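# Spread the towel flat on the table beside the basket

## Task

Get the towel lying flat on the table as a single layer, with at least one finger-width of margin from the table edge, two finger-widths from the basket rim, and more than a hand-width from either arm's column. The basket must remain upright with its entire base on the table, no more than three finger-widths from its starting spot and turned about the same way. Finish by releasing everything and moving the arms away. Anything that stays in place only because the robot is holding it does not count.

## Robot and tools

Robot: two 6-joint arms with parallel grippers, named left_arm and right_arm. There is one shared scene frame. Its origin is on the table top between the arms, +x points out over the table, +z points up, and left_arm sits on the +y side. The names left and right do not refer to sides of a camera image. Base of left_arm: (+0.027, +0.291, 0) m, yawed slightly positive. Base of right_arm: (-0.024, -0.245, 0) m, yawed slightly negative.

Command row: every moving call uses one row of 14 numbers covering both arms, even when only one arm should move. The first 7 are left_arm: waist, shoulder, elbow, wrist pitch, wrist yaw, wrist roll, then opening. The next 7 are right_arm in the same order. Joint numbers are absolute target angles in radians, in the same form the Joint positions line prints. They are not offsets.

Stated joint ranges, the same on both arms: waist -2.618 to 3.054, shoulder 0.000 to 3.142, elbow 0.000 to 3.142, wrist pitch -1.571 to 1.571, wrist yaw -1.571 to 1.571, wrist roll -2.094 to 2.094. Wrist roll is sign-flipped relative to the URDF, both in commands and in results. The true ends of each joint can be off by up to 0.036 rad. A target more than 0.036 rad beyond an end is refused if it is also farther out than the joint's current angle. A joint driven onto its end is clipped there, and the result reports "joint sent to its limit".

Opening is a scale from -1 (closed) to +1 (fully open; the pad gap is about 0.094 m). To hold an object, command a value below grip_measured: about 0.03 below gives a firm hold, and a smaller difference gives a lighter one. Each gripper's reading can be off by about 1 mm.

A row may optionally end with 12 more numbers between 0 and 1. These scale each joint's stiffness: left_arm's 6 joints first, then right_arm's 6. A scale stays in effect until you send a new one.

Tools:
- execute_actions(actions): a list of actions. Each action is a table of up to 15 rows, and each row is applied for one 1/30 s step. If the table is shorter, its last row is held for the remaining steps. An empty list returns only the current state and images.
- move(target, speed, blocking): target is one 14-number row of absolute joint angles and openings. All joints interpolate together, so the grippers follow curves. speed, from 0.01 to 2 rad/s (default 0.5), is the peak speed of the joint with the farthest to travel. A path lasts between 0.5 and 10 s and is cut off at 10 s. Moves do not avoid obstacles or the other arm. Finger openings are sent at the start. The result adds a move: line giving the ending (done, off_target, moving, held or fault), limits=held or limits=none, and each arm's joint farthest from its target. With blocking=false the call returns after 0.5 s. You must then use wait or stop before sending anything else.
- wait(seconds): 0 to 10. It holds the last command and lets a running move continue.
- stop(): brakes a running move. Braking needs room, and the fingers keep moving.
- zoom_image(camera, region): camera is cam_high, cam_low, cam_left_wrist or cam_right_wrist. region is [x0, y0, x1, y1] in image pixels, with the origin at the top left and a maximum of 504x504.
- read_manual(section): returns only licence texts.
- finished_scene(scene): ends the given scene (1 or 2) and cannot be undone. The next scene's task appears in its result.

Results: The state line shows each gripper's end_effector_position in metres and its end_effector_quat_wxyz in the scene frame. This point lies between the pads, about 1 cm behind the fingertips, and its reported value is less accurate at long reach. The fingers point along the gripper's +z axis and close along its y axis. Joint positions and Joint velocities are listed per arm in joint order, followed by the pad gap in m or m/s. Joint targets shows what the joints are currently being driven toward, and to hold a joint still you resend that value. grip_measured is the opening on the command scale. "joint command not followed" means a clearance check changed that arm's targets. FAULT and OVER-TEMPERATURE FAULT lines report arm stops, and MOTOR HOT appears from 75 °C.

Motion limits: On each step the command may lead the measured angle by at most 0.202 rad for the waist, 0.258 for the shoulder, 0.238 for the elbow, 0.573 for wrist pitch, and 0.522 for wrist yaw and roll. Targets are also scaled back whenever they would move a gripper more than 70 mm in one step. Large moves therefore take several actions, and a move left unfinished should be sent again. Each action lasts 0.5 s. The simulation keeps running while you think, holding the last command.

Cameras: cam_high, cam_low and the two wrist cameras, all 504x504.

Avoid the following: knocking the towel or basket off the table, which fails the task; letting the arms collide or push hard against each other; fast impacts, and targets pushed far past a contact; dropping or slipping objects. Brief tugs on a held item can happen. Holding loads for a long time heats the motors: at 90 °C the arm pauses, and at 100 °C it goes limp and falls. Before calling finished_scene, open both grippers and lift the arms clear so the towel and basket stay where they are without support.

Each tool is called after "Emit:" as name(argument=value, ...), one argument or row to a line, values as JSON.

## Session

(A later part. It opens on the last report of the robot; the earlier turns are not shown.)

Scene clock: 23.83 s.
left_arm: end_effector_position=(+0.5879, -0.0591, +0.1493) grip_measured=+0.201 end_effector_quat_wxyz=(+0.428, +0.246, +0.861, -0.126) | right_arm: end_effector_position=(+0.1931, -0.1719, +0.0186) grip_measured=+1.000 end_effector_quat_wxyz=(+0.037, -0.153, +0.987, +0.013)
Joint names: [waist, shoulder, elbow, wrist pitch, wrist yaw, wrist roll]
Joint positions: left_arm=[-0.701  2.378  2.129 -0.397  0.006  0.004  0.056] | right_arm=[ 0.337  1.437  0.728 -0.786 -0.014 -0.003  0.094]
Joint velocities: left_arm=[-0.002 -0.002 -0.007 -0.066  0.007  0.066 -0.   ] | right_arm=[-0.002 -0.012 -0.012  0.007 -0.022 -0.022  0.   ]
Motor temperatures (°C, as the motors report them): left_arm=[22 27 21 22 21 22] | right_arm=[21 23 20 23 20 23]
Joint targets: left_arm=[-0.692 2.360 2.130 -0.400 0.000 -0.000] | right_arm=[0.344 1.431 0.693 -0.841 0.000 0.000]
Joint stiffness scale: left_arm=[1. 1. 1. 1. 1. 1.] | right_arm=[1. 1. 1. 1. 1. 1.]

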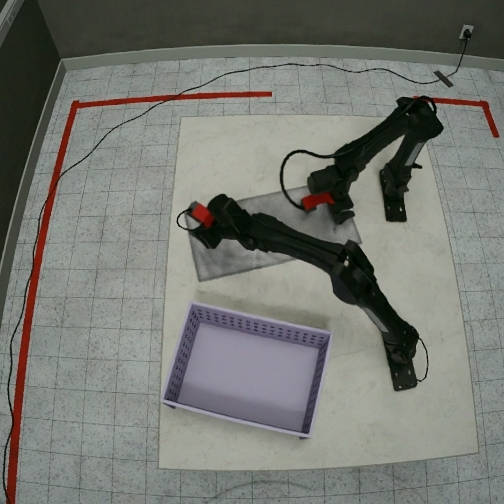

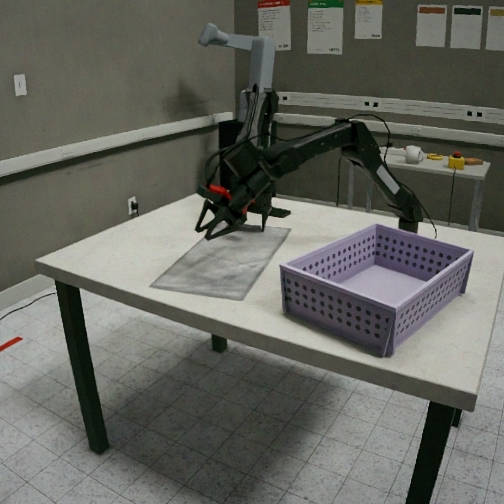

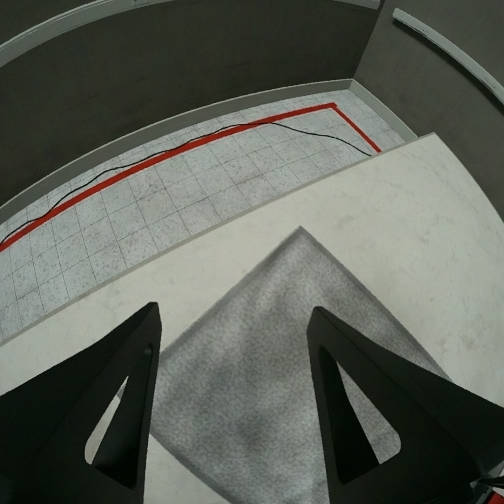

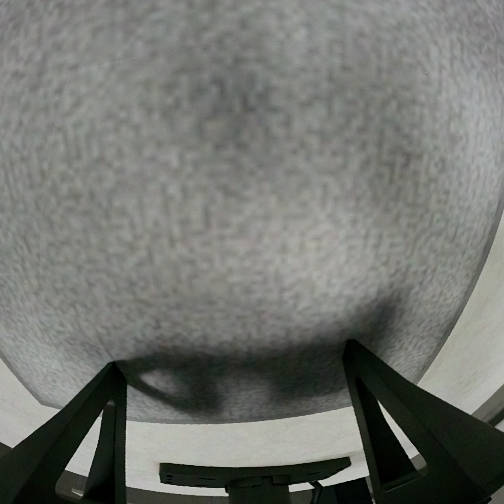

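Emit:
move(
  target=[-0.55, 1.5, 1.6, -0.9, 0, 0, 0.2, 0.337, 1.37, 1.33, -1.5, 0, 0, 1],
  speed=0.7,
)

Emit:
move(
  target=[-0.2, 1.1, 1.4, -1.1, 0, 0, 0.2, -0.6, 1.1, 1.4, -1.4, 0, 0, 1],
  speed=0.8,
)

Scene clock: 26.80 s.
left_arm: end_effector_position=(+0.4082, +0.1234, +0.2878) grip_measured=+0.201 end_effector_quat_wxyz=(+0.371, +0.189, +0.906, -0.081) | right_arm: end_effector_position=(+0.1840, -0.1753, +0.1684) grip_measured=+1.000 end_effector_quat_wxyz=(-0.006, -0.153, +0.988, +0.005)
Joint names: [waist, shoulder, elbow, wrist pitch, wrist yaw, wrist roll]
Joint positions: left_arm=[-0.558  1.51   1.603 -0.887  0.004  0.004  0.056] | right_arm=[ 0.337  1.39   1.303 -1.494 -0.012 -0.003  0.094]
Joint velocities: left_arm=[ 0.007  0.002  0.007  0.022  0.037  0.007 -0.   ] | right_arm=[ 0.012  0.007 -0.002 -0.007 -0.007  0.051  0.   ]
Motor temperatures (°C, as the motors report them): left_arm=[22 27 21 23 21 22] | right_arm=[21 23 21 23 20 23]
Joint targets: left_arm=[-0.550 1.500 1.600 -0.900 -0.000 -0.000] | right_arm=[0.337 1.370 1.330 -1.500 0.000 -0.000]
Joint stiffness scale: left_arm=[1. 1. 1. 1. 1. 1.] | right_arm=[1. 1. 1. 1. 1. 1.]
move: off_target (right_arm); limits=none; left_arm: farthest joint: the wrist pitch, 0.013 radians from its target (0.503 radians at the start); right_arm: farthest joint: the elbow, 0.027 radians from its target (0.602 radians at the start)

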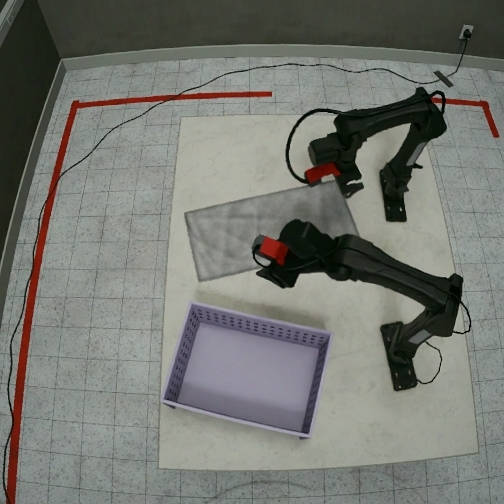

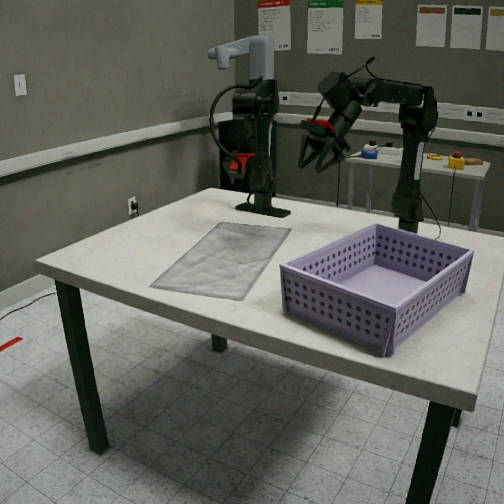

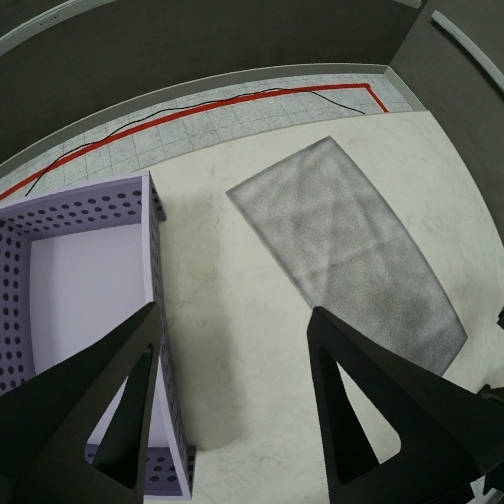

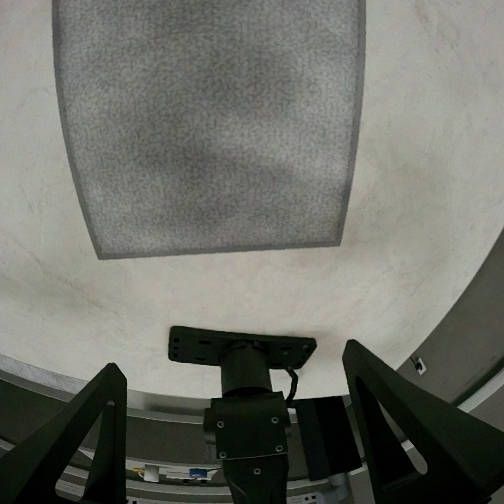

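Scene clock: 28.53 s.
left_arm: end_effector_position=(+0.3219, +0.2720, +0.3067) grip_measured=+0.201 end_effector_quat_wxyz=(+0.379, +0.029, +0.925, -0.015) | right_arm: end_effector_position=(+0.1601, -0.3738, +0.2473) grip_measured=+1.000 end_effector_quat_wxyz=(+0.192, +0.299, +0.933, -0.059)
Joint names: [waist, shoulder, elbow, wrist pitch, wrist yaw, wrist roll]
Joint positions: left_arm=[-0.208  1.117  1.409 -1.086  0.004  0.004  0.056] | right_arm=[-0.592  1.118  1.373 -1.421 -0.004 -0.003  0.094]
Joint velocities: left_arm=[-0.007 -0.017 -0.037  0.022  0.037  0.037  0.002] | right_arm=[ 0.012 -0.007  0.007  0.007 -0.037  0.007  0.   ]
Motor temperatures (°C, as the motors report them): left_arm=[22 27 21 23 21 22] | right_arm=[21 23 21 23 20 23]
Joint targets: left_arm=[-0.200 1.100 1.400 -1.100 0.000 0.000] | right_arm=[-0.600 1.100 1.400 -1.400 0.000 -0.000]
Joint stiffness scale: left_arm=[1. 1. 1. 1. 1. 1.] | right_arm=[1. 1. 1. 1. 1. 1.]
move: off_target (right_arm); limits=none; left_arm: farthest joint: the shoulder, 0.017 radians from its target (0.410 radians at the start); right_arm: farthest joint: the elbow, 0.027 radians from its target (0.097 radians at the start)

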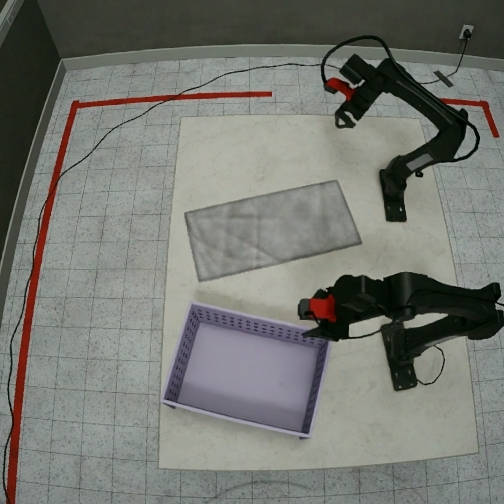

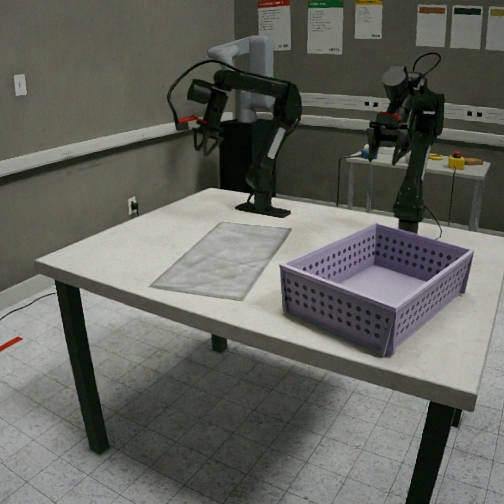

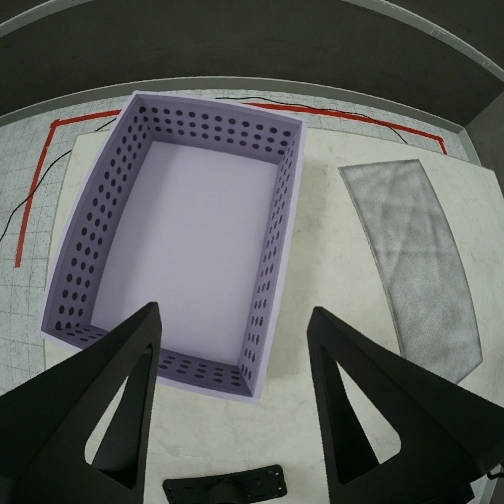

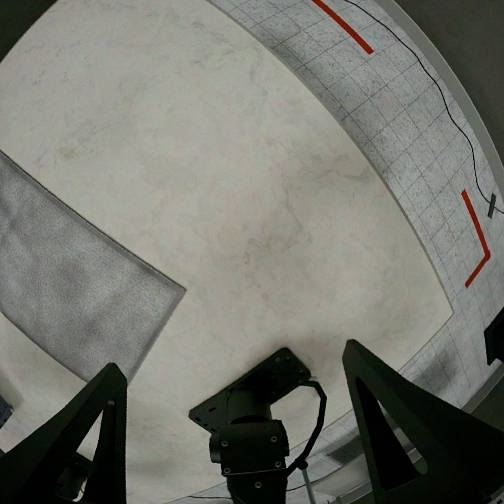

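Emit:
zoom_image(
  camera="cam_high",
  region=[160, 150, 430, 320],
)

Region (160, 150, 430, 320) of cam_high's 504x504 image, scaled by 1.867, with more detail than that image has; it fills the top 317 rows of this view, and the rest is white.

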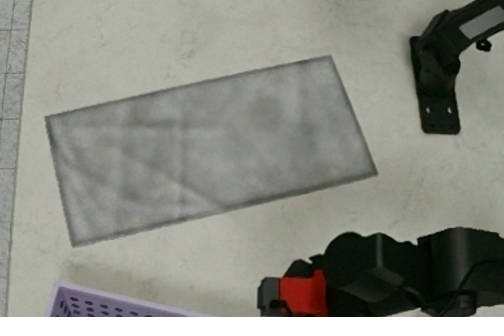

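Emit:
finished_scene(
  scene=2,
)

The scene is finished: the task was done.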